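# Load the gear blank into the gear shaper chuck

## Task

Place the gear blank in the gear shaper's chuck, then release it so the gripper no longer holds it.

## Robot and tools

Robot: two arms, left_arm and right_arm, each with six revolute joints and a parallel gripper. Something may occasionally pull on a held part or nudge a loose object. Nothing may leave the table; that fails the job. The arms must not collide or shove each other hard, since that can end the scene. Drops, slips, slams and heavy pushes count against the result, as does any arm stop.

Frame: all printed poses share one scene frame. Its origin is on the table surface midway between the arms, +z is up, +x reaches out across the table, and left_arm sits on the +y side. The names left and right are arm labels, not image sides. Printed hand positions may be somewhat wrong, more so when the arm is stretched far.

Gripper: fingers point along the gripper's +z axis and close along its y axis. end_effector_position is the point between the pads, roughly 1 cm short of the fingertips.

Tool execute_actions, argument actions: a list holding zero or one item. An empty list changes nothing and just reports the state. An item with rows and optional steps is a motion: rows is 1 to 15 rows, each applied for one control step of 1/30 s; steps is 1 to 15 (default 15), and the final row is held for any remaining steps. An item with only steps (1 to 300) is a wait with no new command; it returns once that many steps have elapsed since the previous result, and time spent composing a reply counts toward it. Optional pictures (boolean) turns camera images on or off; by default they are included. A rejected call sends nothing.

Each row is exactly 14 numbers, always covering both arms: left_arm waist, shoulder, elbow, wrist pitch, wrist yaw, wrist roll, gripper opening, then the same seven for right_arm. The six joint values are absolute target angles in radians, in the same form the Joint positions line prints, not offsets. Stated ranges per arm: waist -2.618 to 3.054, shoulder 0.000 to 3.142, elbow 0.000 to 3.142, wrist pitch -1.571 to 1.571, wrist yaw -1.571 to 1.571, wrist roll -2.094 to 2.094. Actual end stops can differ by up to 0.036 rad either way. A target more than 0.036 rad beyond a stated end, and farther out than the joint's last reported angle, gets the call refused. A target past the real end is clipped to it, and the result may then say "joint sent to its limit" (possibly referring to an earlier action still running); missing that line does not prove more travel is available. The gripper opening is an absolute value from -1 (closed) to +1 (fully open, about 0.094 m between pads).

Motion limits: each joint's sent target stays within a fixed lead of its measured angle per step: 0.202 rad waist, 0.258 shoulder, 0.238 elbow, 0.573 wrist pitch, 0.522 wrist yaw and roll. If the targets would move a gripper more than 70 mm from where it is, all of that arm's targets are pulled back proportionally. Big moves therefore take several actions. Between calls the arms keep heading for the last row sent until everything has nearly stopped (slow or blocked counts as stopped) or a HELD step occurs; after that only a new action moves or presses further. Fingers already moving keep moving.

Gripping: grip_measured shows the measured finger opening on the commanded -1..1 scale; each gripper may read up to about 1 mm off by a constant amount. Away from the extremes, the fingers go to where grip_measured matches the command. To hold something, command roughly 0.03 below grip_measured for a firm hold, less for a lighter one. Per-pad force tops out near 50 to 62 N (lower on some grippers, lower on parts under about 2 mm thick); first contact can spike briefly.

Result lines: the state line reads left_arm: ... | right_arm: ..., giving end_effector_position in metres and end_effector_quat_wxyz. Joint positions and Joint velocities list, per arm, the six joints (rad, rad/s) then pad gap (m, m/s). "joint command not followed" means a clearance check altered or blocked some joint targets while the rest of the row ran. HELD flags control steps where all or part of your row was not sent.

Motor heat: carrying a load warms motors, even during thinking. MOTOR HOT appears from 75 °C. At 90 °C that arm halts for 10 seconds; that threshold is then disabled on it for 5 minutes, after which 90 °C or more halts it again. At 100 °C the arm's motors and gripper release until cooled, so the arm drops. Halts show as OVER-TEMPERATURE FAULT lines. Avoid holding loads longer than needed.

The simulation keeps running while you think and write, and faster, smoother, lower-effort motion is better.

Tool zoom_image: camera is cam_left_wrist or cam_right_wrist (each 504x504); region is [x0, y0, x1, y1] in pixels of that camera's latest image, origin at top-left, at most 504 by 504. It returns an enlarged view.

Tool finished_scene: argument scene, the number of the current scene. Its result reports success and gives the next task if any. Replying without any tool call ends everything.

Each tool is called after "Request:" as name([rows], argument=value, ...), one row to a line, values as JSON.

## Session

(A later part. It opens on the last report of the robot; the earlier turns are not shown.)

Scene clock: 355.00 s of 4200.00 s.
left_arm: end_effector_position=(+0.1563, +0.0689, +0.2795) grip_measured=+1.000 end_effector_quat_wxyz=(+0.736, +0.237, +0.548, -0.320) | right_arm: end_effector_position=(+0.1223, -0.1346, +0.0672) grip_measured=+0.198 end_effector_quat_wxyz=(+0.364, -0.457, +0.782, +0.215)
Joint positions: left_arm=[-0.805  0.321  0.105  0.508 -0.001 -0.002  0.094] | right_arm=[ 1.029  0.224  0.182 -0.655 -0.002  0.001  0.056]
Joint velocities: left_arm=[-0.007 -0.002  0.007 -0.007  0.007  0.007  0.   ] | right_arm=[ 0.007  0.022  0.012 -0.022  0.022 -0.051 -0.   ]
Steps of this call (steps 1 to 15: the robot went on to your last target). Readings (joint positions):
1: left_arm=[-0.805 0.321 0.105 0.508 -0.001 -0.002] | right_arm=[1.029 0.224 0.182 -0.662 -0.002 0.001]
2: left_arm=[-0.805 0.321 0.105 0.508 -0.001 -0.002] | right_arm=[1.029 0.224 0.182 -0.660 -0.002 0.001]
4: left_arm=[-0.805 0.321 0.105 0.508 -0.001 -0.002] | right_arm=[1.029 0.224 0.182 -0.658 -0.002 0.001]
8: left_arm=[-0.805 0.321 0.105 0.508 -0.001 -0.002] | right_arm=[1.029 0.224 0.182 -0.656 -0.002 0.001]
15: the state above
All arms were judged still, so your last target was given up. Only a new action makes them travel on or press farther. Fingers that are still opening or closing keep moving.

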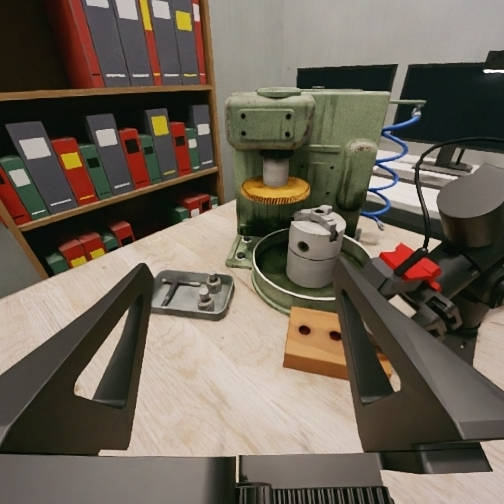

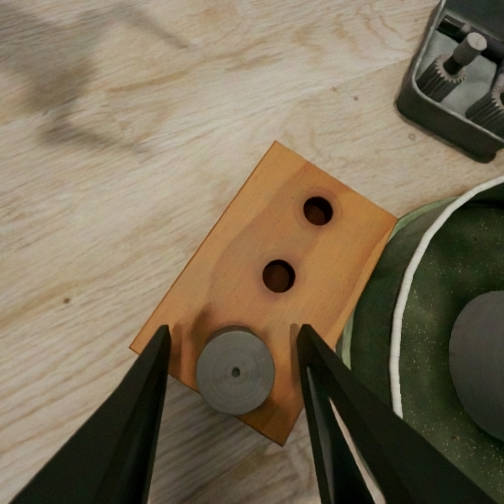

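Request:
execute_actions([
  {"rows":[[-0.8,0.3,0.1,0.5,0,0,1,1.02,0.202,0.17,-0.642,0,0.01,-0.45]],"steps":15},
], pictures=false)

Request:
execute_actions([
  {"rows":[[-0.8,0.3,0.1,0.5,0,0,1,1.02,0.225,0.21,-0.64,0,0.01,-0.45],[-0.8,0.3,0.1,0.5,0,0,1,1.02,0.229,0.217,-0.64,0,0.01,-0.45],[-0.8,0.3,0.1,0.5,0,0,1,1.02,0.233,0.224,-0.645,0,0.01,-0.45],[-0.8,0.3,0.1,0.5,0,0,1,1.02,0.237,0.231,-0.65,0,0.01,-0.45],[-0.8,0.3,0.1,0.5,0,0,1,1.02,0.241,0.238,-0.654,0,0.01,-0.45],[-0.8,0.3,0.1,0.5,0,0,1,1.02,0.245,0.245,-0.658,0,0.01,-0.45],[-0.8,0.3,0.1,0.5,0,0,1,1.02,0.249,0.252,-0.662,0,0.01,-0.45],[-0.8,0.3,0.1,0.5,0,0,1,1.02,0.253,0.259,-0.666,0,0.01,-0.45],[-0.8,0.3,0.1,0.5,0,0,1,1.02,0.257,0.266,-0.670,0,0.01,-0.45],[-0.8,0.3,0.1,0.5,0,0,1,1.02,0.261,0.273,-0.674,0,0.01,-0.45],[-0.8,0.3,0.1,0.5,0,0,1,1.02,0.265,0.28,-0.678,0,0.01,-0.45],[-0.8,0.3,0.1,0.5,0,0,1,1.02,0.269,0.287,-0.682,0,0.01,-0.45],[-0.8,0.3,0.1,0.5,0,0,1,1.02,0.273,0.294,-0.686,0,0.01,-0.45],[-0.8,0.3,0.1,0.5,0,0,1,1.02,0.277,0.30,-0.69,0,0.01,-0.45]],"steps":15},
], pictures=false)

Request:
execute_actions([
  {"steps":12},
], pictures=false)

Scene clock: 370.77 s of 4200.00 s.
left_arm: end_effector_position=(+0.1563, +0.0689, +0.2795) grip_measured=+1.000 end_effector_quat_wxyz=(+0.736, +0.237, +0.548, -0.320) | right_arm: end_effector_position=(+0.1224, -0.1346, +0.0673) grip_measured=-0.411 end_effector_quat_wxyz=(+0.365, -0.457, +0.782, +0.215)
Joint positions: left_arm=[-0.805  0.321  0.105  0.508 -0.001 -0.002  0.094] | right_arm=[ 1.029  0.224  0.182 -0.655 -0.002  0.002  0.028]
Joint velocities: left_arm=[-0.012 -0.002 -0.012  0.022 -0.007 -0.022  0.   ] | right_arm=[-0.002  0.007 -0.012 -0.081 -0.037  0.066 -0.001]
Steps of this call (steps 1 to 90: nothing new was sent; then 12.27 s passed at rest; steps 91 to 105: all 15 steps of this action). Readings (joint positions):
91: left_arm=[-0.805 0.321 0.105 0.508 -0.001 -0.002] | right_arm=[1.029 0.224 0.182 -0.655 -0.002 0.001]
92: left_arm=[-0.805 0.321 0.105 0.508 -0.001 -0.002] | right_arm=[1.029 0.224 0.182 -0.655 -0.002 0.001]
94: left_arm=[-0.805 0.321 0.105 0.508 -0.001 -0.002] | right_arm=[1.029 0.224 0.182 -0.655 -0.002 0.002]
98: left_arm=[-0.805 0.321 0.105 0.508 -0.001 -0.002] | right_arm=[1.029 0.224 0.182 -0.655 -0.002 0.002]
105: the state above

Scene clock: 371.27 s of 4200.00 s.
left_arm: end_effector_position=(+0.1563, +0.0689, +0.2795) grip_measured=+1.000 end_effector_quat_wxyz=(+0.736, +0.237, +0.548, -0.320) | right_arm: end_effector_position=(+0.1228, -0.1338, +0.0874) grip_measured=-0.411 end_effector_quat_wxyz=(+0.365, -0.457, +0.782, +0.215)
Joint positions: left_arm=[-0.805  0.321  0.105  0.508 -0.001 -0.002  0.094] | right_arm=[ 1.029  0.266  0.261 -0.691 -0.002  0.002  0.028]
Joint velocities: left_arm=[-0.002  0.012  0.007 -0.051  0.066 -0.066  0.   ] | right_arm=[-0.017  0.071  0.139 -0.066  0.007  0.037  0.001]
Steps of this call (steps 1 to 15: all 15 steps of this action). Readings (joint positions):
1: left_arm=[-0.805 0.321 0.105 0.508 -0.001 -0.002] | right_arm=[1.029 0.224 0.182 -0.655 -0.002 0.002]
2: left_arm=[-0.805 0.321 0.105 0.508 -0.001 -0.002] | right_arm=[1.029 0.224 0.182 -0.655 -0.002 0.002]
4: left_arm=[-0.805 0.321 0.105 0.508 -0.001 -0.002] | right_arm=[1.029 0.224 0.186 -0.657 -0.002 0.002]
8: left_arm=[-0.805 0.321 0.105 0.508 -0.001 -0.002] | right_arm=[1.029 0.239 0.211 -0.669 -0.002 0.002]
15: the state above

Scene clock: 371.67 s of 4200.00 s.
left_arm: end_effector_position=(+0.1563, +0.0689, +0.2795) grip_measured=+1.000 end_effector_quat_wxyz=(+0.736, +0.237, +0.548, -0.320) | right_arm: end_effector_position=(+0.1220, -0.1352, +0.0871) grip_measured=-0.411 end_effector_quat_wxyz=(+0.361, -0.458, +0.784, +0.213)
Joint positions: left_arm=[-0.805  0.321  0.105  0.508 -0.001 -0.002  0.094] | right_arm=[ 1.029  0.269  0.267 -0.704 -0.002  0.002  0.028]
Joint velocities: left_arm=[-0.017 -0.017 -0.017 -0.051 -0.081 -0.066  0.   ] | right_arm=[-0.017  0.002 -0.007  0.007 -0.022 -0.081  0.   ]
Steps of this call (steps 1 to 12: the robot went on to your last target). Readings (joint positions):
1: left_arm=[-0.805 0.321 0.105 0.508 -0.001 -0.002] | right_arm=[1.029 0.268 0.264 -0.692 -0.002 0.002]
2: left_arm=[-0.805 0.321 0.105 0.508 -0.001 -0.002] | right_arm=[1.029 0.268 0.267 -0.693 -0.002 0.002]
4: left_arm=[-0.805 0.321 0.105 0.508 -0.001 -0.002] | right_arm=[1.029 0.268 0.267 -0.695 -0.002 0.002]
8: left_arm=[-0.805 0.321 0.105 0.508 -0.001 -0.002] | right_arm=[1.029 0.269 0.267 -0.702 -0.002 0.002]
12: the state above

Request:
execute_actions([
  {"rows":[[-0.8,0.3,0.1,0.5,0,0,1,1.02,0.30,0.34,-0.70,0,0.01,-0.45],[-0.8,0.3,0.1,0.5,0,0,1,1.02,0.33,0.385,-0.715,0,0.01,-0.45],[-0.8,0.3,0.1,0.5,0,0,1,1.02,0.36,0.43,-0.73,0,0.01,-0.45],[-0.8,0.3,0.1,0.5,0,0,1,1.02,0.39,0.475,-0.745,0,0.01,-0.45],[-0.8,0.3,0.1,0.5,0,0,1,1.02,0.42,0.52,-0.76,0,0.01,-0.45],[-0.8,0.3,0.1,0.5,0,0,1,1.02,0.45,0.565,-0.775,0,0.01,-0.45],[-0.8,0.3,0.1,0.5,0,0,1,1.02,0.48,0.61,-0.79,0,0.01,-0.45],[-0.8,0.3,0.1,0.5,0,0,1,1.02,0.51,0.655,-0.805,0,0.01,-0.45],[-0.8,0.3,0.1,0.5,0,0,1,1.02,0.54,0.70,-0.82,0,0.01,-0.45],[-0.8,0.3,0.1,0.5,0,0,1,1.02,0.57,0.75,-0.835,0,0.01,-0.45],[-0.8,0.3,0.1,0.5,0,0,1,1.02,0.605,0.80,-0.853,0,0.01,-0.45]],"steps":15},
], pictures=false)

Request:
execute_actions([
  {"rows":[[-0.8,0.3,0.1,0.5,0,0,1,0.97,0.605,0.80,-0.853,0,0.01,-0.45],[-0.8,0.3,0.1,0.5,0,0,1,0.91,0.605,0.80,-0.853,0,0.01,-0.45],[-0.8,0.3,0.1,0.5,0,0,1,0.85,0.605,0.80,-0.853,0,0.01,-0.45],[-0.8,0.3,0.1,0.5,0,0,1,0.79,0.605,0.80,-0.853,0,0.01,-0.45],[-0.8,0.3,0.1,0.5,0,0,1,0.73,0.605,0.80,-0.853,0,0.01,-0.45],[-0.8,0.3,0.1,0.5,0,0,1,0.67,0.605,0.80,-0.853,0,0.01,-0.45],[-0.8,0.3,0.1,0.5,0,0,1,0.61,0.605,0.80,-0.853,0,0.01,-0.45],[-0.8,0.3,0.1,0.5,0,0,1,0.55,0.605,0.80,-0.853,0,0.01,-0.45],[-0.8,0.3,0.1,0.5,0,0,1,0.49,0.605,0.80,-0.853,0,0.01,-0.45],[-0.8,0.3,0.1,0.5,0,0,1,0.43,0.605,0.80,-0.853,0,0.01,-0.45],[-0.8,0.3,0.1,0.5,0,0,1,0.37,0.605,0.80,-0.853,0,0.01,-0.45],[-0.8,0.3,0.1,0.5,0,0,1,0.31,0.605,0.80,-0.853,0,0.01,-0.45],[-0.8,0.3,0.1,0.5,0,0,1,0.25,0.605,0.80,-0.853,0,0.01,-0.45],[-0.8,0.3,0.1,0.5,0,0,1,0.20,0.605,0.80,-0.853,0,0.01,-0.45]],"steps":15},
], pictures=false)

Request:
execute_actions([
  {"steps":15},
])

Scene clock: 398.60 s of 4200.00 s.
left_arm: end_effector_position=(+0.1563, +0.0689, +0.2795) grip_measured=+1.000 end_effector_quat_wxyz=(+0.736, +0.237, +0.548, -0.320) | right_arm: end_effector_position=(+0.1377, -0.1074, +0.2246) grip_measured=-0.411 end_effector_quat_wxyz=(+0.391, -0.450, +0.770, +0.230)
Joint positions: left_arm=[-0.805  0.321  0.105  0.508 -0.001 -0.002  0.094] | right_arm=[ 1.029  0.594  0.782 -0.817 -0.002  0.002  0.028]
Joint velocities: left_arm=[-0.007  0.002  0.007 -0.051 -0.007 -0.051  0.   ] | right_arm=[ 0.007  0.007  0.017 -0.11   0.022  0.007  0.   ]
Steps of this call (steps 1 to 30: the robot went on to your last target; steps 31 to 90: nothing new was sent; then 23.43 s passed at rest; steps 91 to 105: all 15 steps of this action). Readings (joint positions):
91: left_arm=[-0.805 0.321 0.105 0.508 -0.001 -0.002] | right_arm=[1.029 0.273 0.273 -0.710 -0.002 0.002]
92: left_arm=[-0.805 0.321 0.105 0.508 -0.001 -0.002] | right_arm=[1.029 0.288 0.289 -0.724 -0.002 0.002]
94: left_arm=[-0.805 0.321 0.105 0.508 -0.001 -0.002] | right_arm=[1.029 0.340 0.354 -0.756 -0.002 0.002]
98: left_arm=[-0.805 0.321 0.105 0.508 -0.001 -0.002] | right_arm=[1.029 0.458 0.545 -0.792 -0.002 0.002]
105: the state above

Scene clock: 399.10 s of 4200.00 s.
left_arm: end_effector_position=(+0.1563, +0.0689, +0.2795) grip_measured=+1.000 end_effector_quat_wxyz=(+0.736, +0.237, +0.548, -0.320) | right_arm: end_effector_position=(+0.2420, -0.2481, +0.2151) grip_measured=-0.411 end_effector_quat_wxyz=(+0.428, -0.122, +0.894, +0.058)
Joint positions: left_arm=[-0.805  0.321  0.105  0.508 -0.001 -0.002  0.094] | right_arm=[ 0.248  0.599  0.782 -0.861  0.005  0.003  0.028]
Joint velocities: left_arm=[-0.002  0.017 -0.002 -0.007 -0.022 -0.022  0.   ] | right_arm=[-1.067  0.012 -0.002  0.051  0.271  0.081 -0.001]
Steps of this call (steps 1 to 15: all 15 steps of this action). Readings (joint positions):
1: left_arm=[-0.805 0.321 0.105 0.508 -0.001 -0.002] | right_arm=[1.020 0.594 0.782 -0.820 -0.007 0.002]
2: left_arm=[-0.805 0.321 0.105 0.508 -0.001 -0.002] | right_arm=[0.991 0.595 0.782 -0.829 -0.012 0.002]
4: left_arm=[-0.805 0.321 0.105 0.508 -0.001 -0.002] | right_arm=[0.892 0.597 0.782 -0.845 -0.014 0.002]
8: left_arm=[-0.805 0.321 0.105 0.508 -0.001 -0.002] | right_arm=[0.651 0.599 0.782 -0.857 -0.007 0.002]
15: the state above

Scene clock: 399.60 s of 4200.00 s.
left_arm: end_effector_position=(+0.1563, +0.0689, +0.2795) grip_measured=+1.000 end_effector_quat_wxyz=(+0.736, +0.237, +0.548, -0.320) | right_arm: end_effector_position=(+0.2434, -0.2576, +0.2138) grip_measured=-0.411 end_effector_quat_wxyz=(+0.426, -0.104, +0.897, +0.048)
Joint positions: left_arm=[-0.805  0.321  0.105  0.508 -0.001 -0.002  0.094] | right_arm=[ 0.208  0.599  0.782 -0.868  0.008  0.003  0.028]
Joint velocities: left_arm=[ 0.032 -0.017 -0.002  0.037 -0.037 -0.037  0.   ] | right_arm=[-0.007  0.002  0.017  0.022  0.022 -0.037 -0.001]
Steps of this call (steps 1 to 15: the robot went on to your last target). Readings (joint positions):
1: left_arm=[-0.805 0.321 0.105 0.508 -0.001 -0.002] | right_arm=[0.222 0.599 0.782 -0.862 0.010 0.003]
2: left_arm=[-0.805 0.321 0.105 0.508 -0.001 -0.002] | right_arm=[0.211 0.599 0.782 -0.863 0.012 0.003]
4: left_arm=[-0.805 0.321 0.105 0.508 -0.001 -0.002] | right_arm=[0.208 0.599 0.782 -0.865 0.011 0.003]
8: left_arm=[-0.805 0.321 0.105 0.508 -0.001 -0.002] | right_arm=[0.208 0.599 0.782 -0.867 0.009 0.003]
15: the state above

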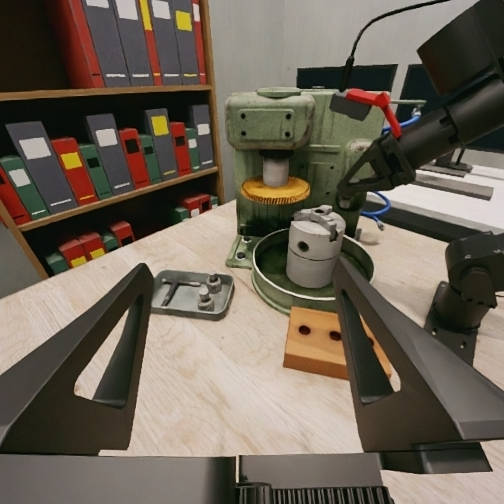

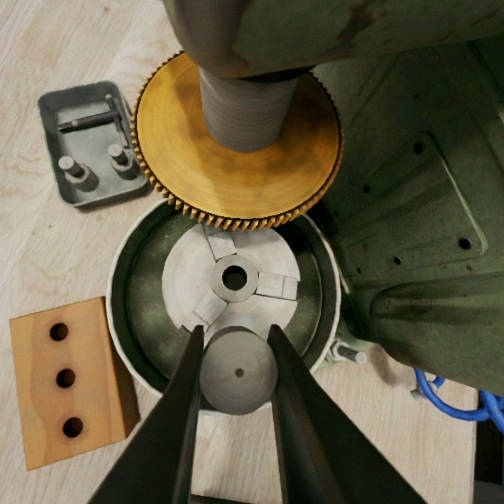

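Request:
execute_actions([
  {"rows":[[-0.8,0.3,0.1,0.5,0,0,1,0.2,0.62,0.78,-0.82,0,0.01,-0.45],[-0.8,0.3,0.1,0.5,0,0,1,0.2,0.63,0.77,-0.80,0,0.01,-0.45],[-0.8,0.3,0.1,0.5,0,0,1,0.2,0.64,0.76,-0.78,0,0.01,-0.45],[-0.8,0.3,0.1,0.5,0,0,1,0.2,0.65,0.75,-0.76,0,0.01,-0.45],[-0.8,0.3,0.1,0.5,0,0,1,0.2,0.66,0.74,-0.74,0,0.01,-0.45],[-0.8,0.3,0.1,0.5,0,0,1,0.2,0.67,0.73,-0.72,0,0.01,-0.45],[-0.8,0.3,0.1,0.5,0,0,1,0.2,0.68,0.72,-0.70,0,0.01,-0.45],[-0.8,0.3,0.1,0.5,0,0,1,0.2,0.69,0.705,-0.68,0,0.01,-0.45]],"steps":15},
], pictures=false)

Request:
execute_actions([
  {"steps":15},
])

Scene clock: 411.13 s of 4200.00 s.
left_arm: end_effector_position=(+0.1563, +0.0689, +0.2795) grip_measured=+1.000 end_effector_quat_wxyz=(+0.736, +0.237, +0.548, -0.320) | right_arm: end_effector_position=(+0.2633, -0.2530, +0.1932) grip_measured=-0.411 end_effector_quat_wxyz=(+0.415, -0.104, +0.903, +0.046)
Joint positions: left_arm=[-0.805  0.321  0.105  0.508 -0.001 -0.002  0.094] | right_arm=[ 0.207  0.678  0.724 -0.756  0.008  0.003  0.028]
Joint velocities: left_arm=[-0.012 -0.007  0.017 -0.051 -0.007  0.037  0.   ] | right_arm=[ 0.002 -0.017 -0.012 -0.095  0.007  0.066 -0.002]
Steps of this call (steps 1 to 15: the robot went on to your last target; steps 16 to 90: nothing new was sent; then 8.03 s passed at rest; steps 91 to 105: all 15 steps of this action). Readings (joint positions):
91: left_arm=[-0.805 0.321 0.105 0.508 -0.001 -0.002] | right_arm=[0.208 0.601 0.782 -0.868 0.008 0.003]
92: left_arm=[-0.805 0.321 0.105 0.508 -0.001 -0.002] | right_arm=[0.208 0.605 0.782 -0.864 0.008 0.003]
94: left_arm=[-0.805 0.321 0.105 0.508 -0.001 -0.002] | right_arm=[0.208 0.621 0.775 -0.843 0.008 0.003]
98: left_arm=[-0.805 0.321 0.105 0.508 -0.001 -0.002] | right_arm=[0.208 0.666 0.734 -0.781 0.008 0.003]
105: the state above

Scene clock: 411.63 s of 4200.00 s.
left_arm: end_effector_position=(+0.1563, +0.0689, +0.2795) grip_measured=+1.000 end_effector_quat_wxyz=(+0.736, +0.237, +0.548, -0.320) | right_arm: end_effector_position=(+0.2633, -0.2530, +0.1932) grip_measured=-0.411 end_effector_quat_wxyz=(+0.415, -0.104, +0.903, +0.046)
Joint positions: left_arm=[-0.805  0.321  0.105  0.508 -0.001 -0.002  0.094] | right_arm=[ 0.207  0.678  0.724 -0.756  0.008  0.003  0.028]
Joint velocities: left_arm=[-0.002 -0.007 -0.017  0.022 -0.022 -0.022  0.   ] | right_arm=[ 0.007  0.007  0.002  0.007 -0.037  0.007  0.   ]
Steps of this call (steps 1 to 15: the robot went on to your last target). Readings (joint positions):
1: left_arm=[-0.805 0.321 0.105 0.508 -0.001 -0.002] | right_arm=[0.207 0.678 0.724 -0.756 0.008 0.003]
2: left_arm=[-0.805 0.321 0.105 0.508 -0.001 -0.002] | right_arm=[0.207 0.678 0.724 -0.756 0.008 0.003]
4: left_arm=[-0.805 0.321 0.105 0.508 -0.001 -0.002] | right_arm=[0.207 0.678 0.724 -0.756 0.008 0.003]
8: left_arm=[-0.805 0.321 0.105 0.508 -0.001 -0.002] | right_arm=[0.207 0.678 0.724 -0.756 0.008 0.003]
15: the state above
All arms were judged still, so your last target was given up. Only a new action makes them travel on or press farther. Fingers that are still opening or closing keep moving.

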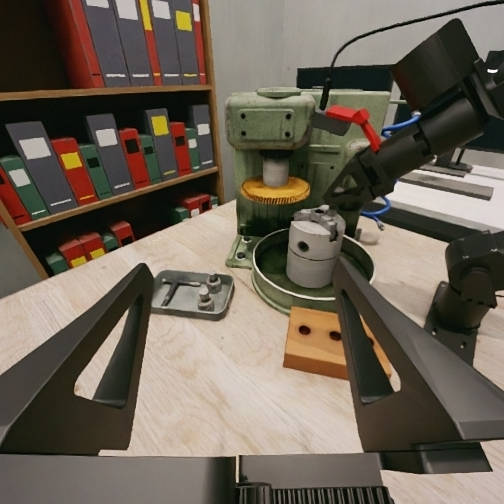

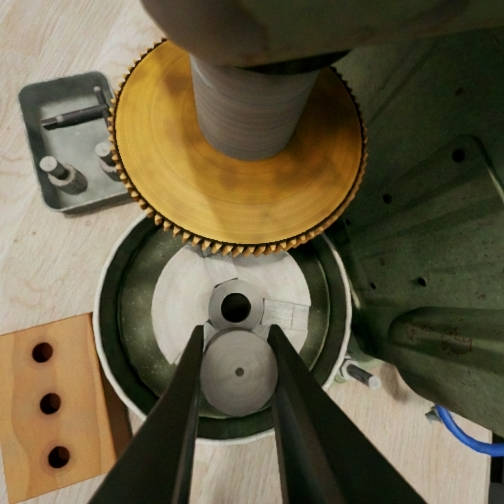

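Request:
execute_actions([
  {"rows":[[-0.8,0.3,0.1,0.5,0,0,1,0.2,0.70,0.80,-0.765,0,0.01,-0.45]],"steps":15},
], pictures=false)

Request:
execute_actions([
  {"steps":10},
], pictures=false)

Scene clock: 419.87 s of 4200.00 s.
left_arm: end_effector_position=(+0.1563, +0.0689, +0.2795) grip_measured=+1.000 end_effector_quat_wxyz=(+0.736, +0.237, +0.548, -0.320) | right_arm: end_effector_position=(+0.2642, -0.2527, +0.2045) grip_measured=-0.411 end_effector_quat_wxyz=(+0.417, -0.104, +0.902, +0.047)
Joint positions: left_arm=[-0.805  0.321  0.105  0.508 -0.001 -0.002  0.094] | right_arm=[ 0.207  0.692  0.769 -0.781  0.008  0.003  0.028]
Joint velocities: left_arm=[-0.007 -0.012 -0.007 -0.037 -0.081  0.007  0.   ] | right_arm=[ 0.007  0.002 -0.002 -0.037 -0.022 -0.051 -0.   ]
Steps of this call (steps 1 to 90: nothing new was sent; then 4.73 s passed at rest; steps 91 to 105: all 15 steps of this action). Readings (joint positions):
91: left_arm=[-0.805 0.321 0.105 0.508 -0.001 -0.002] | right_arm=[0.207 0.680 0.732 -0.768 0.008 0.003]
92: left_arm=[-0.805 0.321 0.105 0.508 -0.001 -0.002] | right_arm=[0.207 0.685 0.742 -0.778 0.008 0.003]
94: left_arm=[-0.805 0.321 0.105 0.508 -0.001 -0.002] | right_arm=[0.207 0.692 0.759 -0.780 0.008 0.003]
98: left_arm=[-0.805 0.321 0.105 0.508 -0.001 -0.002] | right_arm=[0.207 0.692 0.769 -0.781 0.008 0.003]
105: the state above

Scene clock: 420.20 s of 4200.00 s.
left_arm: end_effector_position=(+0.1563, +0.0689, +0.2795) grip_measured=+1.000 end_effector_quat_wxyz=(+0.736, +0.237, +0.548, -0.320) | right_arm: end_effector_position=(+0.2642, -0.2527, +0.2045) grip_measured=-0.411 end_effector_quat_wxyz=(+0.417, -0.104, +0.902, +0.047)
Joint positions: left_arm=[-0.805  0.321  0.105  0.508 -0.001 -0.002  0.094] | right_arm=[ 0.207  0.692  0.769 -0.781  0.008  0.003  0.028]
Joint velocities: left_arm=[ 0.002 -0.002 -0.022  0.007  0.037  0.022  0.   ] | right_arm=[ 0.007 -0.002 -0.007  0.037  0.081  0.007  0.   ]
Steps of this call (steps 1 to 10: the robot went on to your last target). Readings (joint positions):
1: left_arm=[-0.805 0.321 0.105 0.508 -0.001 -0.002] | right_arm=[0.207 0.692 0.769 -0.781 0.008 0.003]
2: left_arm=[-0.805 0.321 0.105 0.508 -0.001 -0.002] | right_arm=[0.207 0.692 0.769 -0.781 0.008 0.003]
4: left_arm=[-0.805 0.321 0.105 0.508 -0.001 -0.002] | right_arm=[0.207 0.692 0.769 -0.781 0.008 0.003]
8: left_arm=[-0.805 0.321 0.105 0.508 -0.001 -0.002] | right_arm=[0.207 0.692 0.769 -0.781 0.008 0.003]
10: the state above

Request:
execute_actions([
  {"rows":[[-0.8,0.3,0.1,0.5,0,0,1,0.2,0.70,0.80,-0.735,0,0.01,-0.45],[-0.8,0.3,0.1,0.5,0,0,1,0.2,0.70,0.80,-0.725,0,0.01,-0.45],[-0.8,0.3,0.1,0.5,0,0,1,0.2,0.707,0.802,-0.717,0,0.01,-0.45],[-0.8,0.3,0.1,0.5,0,0,1,0.2,0.714,0.803,-0.71,0,0.01,-0.45],[-0.8,0.3,0.1,0.5,0,0,1,0.2,0.721,0.804,-0.703,0,0.01,-0.45],[-0.8,0.3,0.1,0.5,0,0,1,0.2,0.728,0.805,-0.696,0,0.01,-0.45],[-0.8,0.3,0.1,0.5,0,0,1,0.2,0.735,0.806,-0.69,0,0.01,-0.45],[-0.8,0.3,0.1,0.5,0,0,1,0.2,0.742,0.807,-0.684,0,0.01,-0.45],[-0.8,0.3,0.1,0.5,0,0,1,0.2,0.749,0.808,-0.68,0,0.01,-0.45],[-0.8,0.3,0.1,0.5,0,0,1,0.2,0.756,0.809,-0.68,0,0.01,-0.45],[-0.8,0.3,0.1,0.5,0,0,1,0.2,0.762,0.81,-0.68,0,0.01,-0.45],[-0.8,0.3,0.1,0.5,0,0,1,0.2,0.768,0.81,-0.68,0,0.01,-0.45]],"steps":15},
], pictures=false)

Request:
execute_actions([
  {"steps":15},
])

Scene clock: 430.10 s of 4200.00 s.
left_arm: end_effector_position=(+0.1563, +0.0689, +0.2795) grip_measured=+1.000 end_effector_quat_wxyz=(+0.736, +0.237, +0.548, -0.320) | right_arm: end_effector_position=(+0.2637, -0.2528, +0.2052) grip_measured=-0.411 end_effector_quat_wxyz=(+0.410, -0.105, +0.905, +0.046)
Joint positions: left_arm=[-0.805  0.321  0.105  0.508 -0.001 -0.002  0.094] | right_arm=[ 0.207  0.706  0.786 -0.801  0.007  0.003  0.028]
Joint velocities: left_arm=[-0.007 -0.002 -0.012 -0.022 -0.051  0.007  0.   ] | right_arm=[-0.012  0.007  0.017  0.037  0.022  0.037 -0.001]
Steps of this call (steps 1 to 15: the robot went on to your last target; steps 16 to 90: nothing new was sent; then 6.40 s passed at rest; steps 91 to 105: all 15 steps of this action). Readings (joint positions):
91: left_arm=[-0.805 0.321 0.105 0.508 -0.001 -0.002] | right_arm=[0.207 0.692 0.769 -0.781 0.008 0.003]
92: left_arm=[-0.805 0.321 0.105 0.508 -0.001 -0.002] | right_arm=[0.207 0.692 0.769 -0.779 0.008 0.003]
94: left_arm=[-0.805 0.321 0.105 0.508 -0.001 -0.002] | right_arm=[0.207 0.693 0.769 -0.777 0.008 0.003]
98: left_arm=[-0.805 0.321 0.105 0.508 -0.001 -0.002] | right_arm=[0.207 0.696 0.771 -0.779 0.007 0.003]
105: the state above

Scene clock: 430.60 s of 4200.00 s.
left_arm: end_effector_position=(+0.1563, +0.0689, +0.2795) grip_measured=+1.000 end_effector_quat_wxyz=(+0.736, +0.237, +0.548, -0.320) | right_arm: end_effector_position=(+0.2635, -0.2528, +0.2053) grip_measured=-0.411 end_effector_quat_wxyz=(+0.409, -0.105, +0.905, +0.046)
Joint positions: left_arm=[-0.805  0.321  0.105  0.508 -0.001 -0.002  0.094] | right_arm=[ 0.207  0.706  0.787 -0.802  0.007  0.003  0.028]
Joint velocities: left_arm=[ 0.007 -0.007 -0.012  0.007  0.081  0.051  0.   ] | right_arm=[-0.007  0.017  0.012 -0.022 -0.066  0.007 -0.001]
Steps of this call (steps 1 to 15: the robot went on to your last target). Readings (joint positions):
1: left_arm=[-0.805 0.321 0.105 0.508 -0.001 -0.002] | right_arm=[0.207 0.706 0.786 -0.801 0.007 0.003]
2: left_arm=[-0.805 0.321 0.105 0.508 -0.001 -0.002] | right_arm=[0.207 0.706 0.786 -0.802 0.007 0.003]
4: left_arm=[-0.805 0.321 0.105 0.508 -0.001 -0.002] | right_arm=[0.207 0.706 0.786 -0.802 0.007 0.003]
8: left_arm=[-0.805 0.321 0.105 0.508 -0.001 -0.002] | right_arm=[0.207 0.706 0.787 -0.802 0.007 0.003]
15: the state above
All arms were judged still, so your last target was given up. Only a new action makes them travel on or press farther. Fingers that are still opening or closing keep moving.

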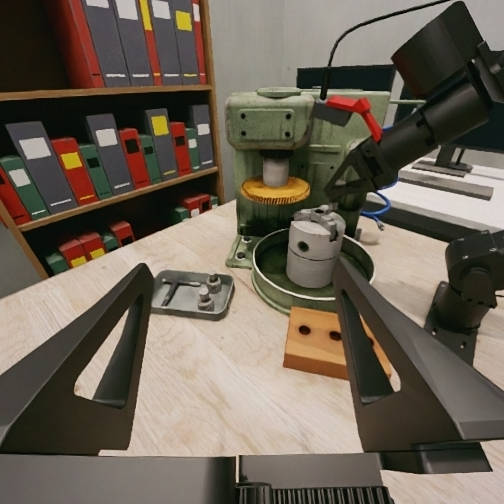

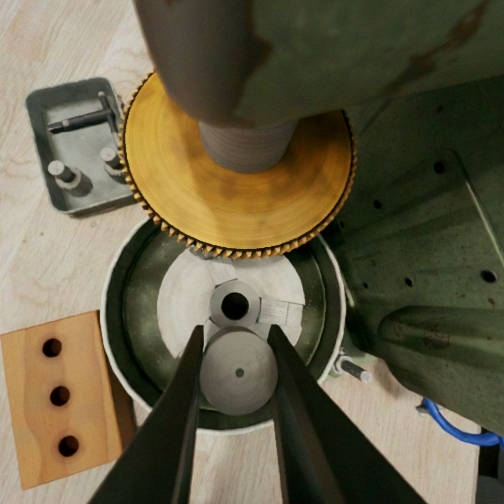

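Request:
execute_actions([
  {"rows":[[-0.8,0.3,0.1,0.5,0,0,1,0.2,0.65,0.76,-0.76,0,0.01,-0.45],[-0.8,0.3,0.1,0.5,0,0,1,0.2,0.645,0.76,-0.76,0,0.01,-0.45],[-0.8,0.3,0.1,0.5,0,0,1,0.2,0.645,0.76,-0.76,0,0.01,-0.45],[-0.8,0.3,0.1,0.5,0,0,1,0.2,0.645,0.76,-0.755,0,0.01,-0.45],[-0.8,0.3,0.1,0.5,0,0,1,0.2,0.641,0.75,-0.745,0,0.01,-0.45],[-0.8,0.3,0.1,0.5,0,0,1,0.2,0.638,0.74,-0.735,0,0.01,-0.45],[-0.8,0.3,0.1,0.5,0,0,1,0.2,0.635,0.73,-0.727,0,0.01,-0.45],[-0.8,0.3,0.1,0.5,0,0,1,0.2,0.632,0.72,-0.72,0,0.01,-0.45],[-0.8,0.3,0.1,0.5,0,0,1,0.2,0.629,0.71,-0.713,0,0.01,-0.45],[-0.8,0.3,0.1,0.5,0,0,1,0.2,0.626,0.70,-0.706,0,0.01,-0.45],[-0.8,0.3,0.1,0.5,0,0,1,0.2,0.623,0.69,-0.70,0,0.01,-0.45],[-0.8,0.3,0.1,0.5,0,0,1,0.2,0.62,0.68,-0.693,0,0.01,-0.45],[-0.8,0.3,0.1,0.5,0,0,1,0.2,0.617,0.67,-0.687,0,0.01,-0.45],[-0.8,0.3,0.1,0.5,0,0,1,0.2,0.613,0.66,-0.685,0,0.01,-0.45]],"steps":15},
], pictures=false)

Request:
execute_actions([
  {"steps":15},
])

Scene clock: 453.40 s of 4200.00 s.
left_arm: end_effector_position=(+0.1563, +0.0689, +0.2795) grip_measured=+1.000 end_effector_quat_wxyz=(+0.736, +0.237, +0.548, -0.320) | right_arm: end_effector_position=(+0.2612, -0.2533, +0.1929) grip_measured=-0.411 end_effector_quat_wxyz=(+0.431, -0.103, +0.895, +0.049)
Joint positions: left_arm=[-0.805  0.321  0.105  0.508 -0.001 -0.002  0.094] | right_arm=[ 0.207  0.633  0.688 -0.729  0.007  0.003  0.028]
Joint velocities: left_arm=[-0.002 -0.002  0.007 -0.051 -0.007  0.022  0.   ] | right_arm=[-0.002 -0.144 -0.1    0.007 -0.022 -0.007  0.001]
Steps of this call (steps 1 to 90: nothing new was sent; then 19.30 s passed at rest; steps 91 to 105: all 15 steps of this action). Readings (joint positions):
91: left_arm=[-0.805 0.321 0.105 0.508 -0.001 -0.002] | right_arm=[0.207 0.698 0.783 -0.801 0.007 0.003]
92: left_arm=[-0.805 0.321 0.105 0.508 -0.001 -0.002] | right_arm=[0.207 0.689 0.777 -0.797 0.007 0.003]
94: left_arm=[-0.805 0.321 0.105 0.508 -0.001 -0.002] | right_arm=[0.207 0.674 0.767 -0.797 0.007 0.003]
98: left_arm=[-0.805 0.321 0.105 0.508 -0.001 -0.002] | right_arm=[0.207 0.661 0.744 -0.777 0.007 0.003]
105: the state above

Scene clock: 453.90 s of 4200.00 s.
left_arm: end_effector_position=(+0.1563, +0.0689, +0.2795) grip_measured=+1.000 end_effector_quat_wxyz=(+0.736, +0.237, +0.548, -0.320) | right_arm: end_effector_position=(+0.2611, -0.2534, +0.1928) grip_measured=-0.411 end_effector_quat_wxyz=(+0.433, -0.103, +0.894, +0.049)
Joint positions: left_arm=[-0.805  0.321  0.105  0.508 -0.001 -0.002  0.094] | right_arm=[ 0.207  0.627  0.682 -0.724  0.007  0.003  0.028]
Joint velocities: left_arm=[-0.007 -0.002 -0.012 -0.081  0.022 -0.081  0.   ] | right_arm=[-0.002 -0.012  0.017 -0.037  0.022 -0.022  0.001]
Steps of this call (steps 1 to 15: the robot went on to your last target). Readings (joint positions):
1: left_arm=[-0.805 0.321 0.105 0.508 -0.001 -0.002] | right_arm=[0.207 0.629 0.684 -0.727 0.007 0.003]
2: left_arm=[-0.805 0.321 0.105 0.508 -0.001 -0.002] | right_arm=[0.207 0.627 0.683 -0.725 0.007 0.003]
4: left_arm=[-0.805 0.321 0.105 0.508 -0.001 -0.002] | right_arm=[0.207 0.627 0.682 -0.724 0.007 0.003]
8: left_arm=[-0.805 0.321 0.105 0.508 -0.001 -0.002] | right_arm=[0.207 0.627 0.682 -0.724 0.007 0.003]
15: the state above
All arms were judged still, so your last target was given up. Only a new action makes them travel on or press farther. Fingers that are still opening or closing keep moving.

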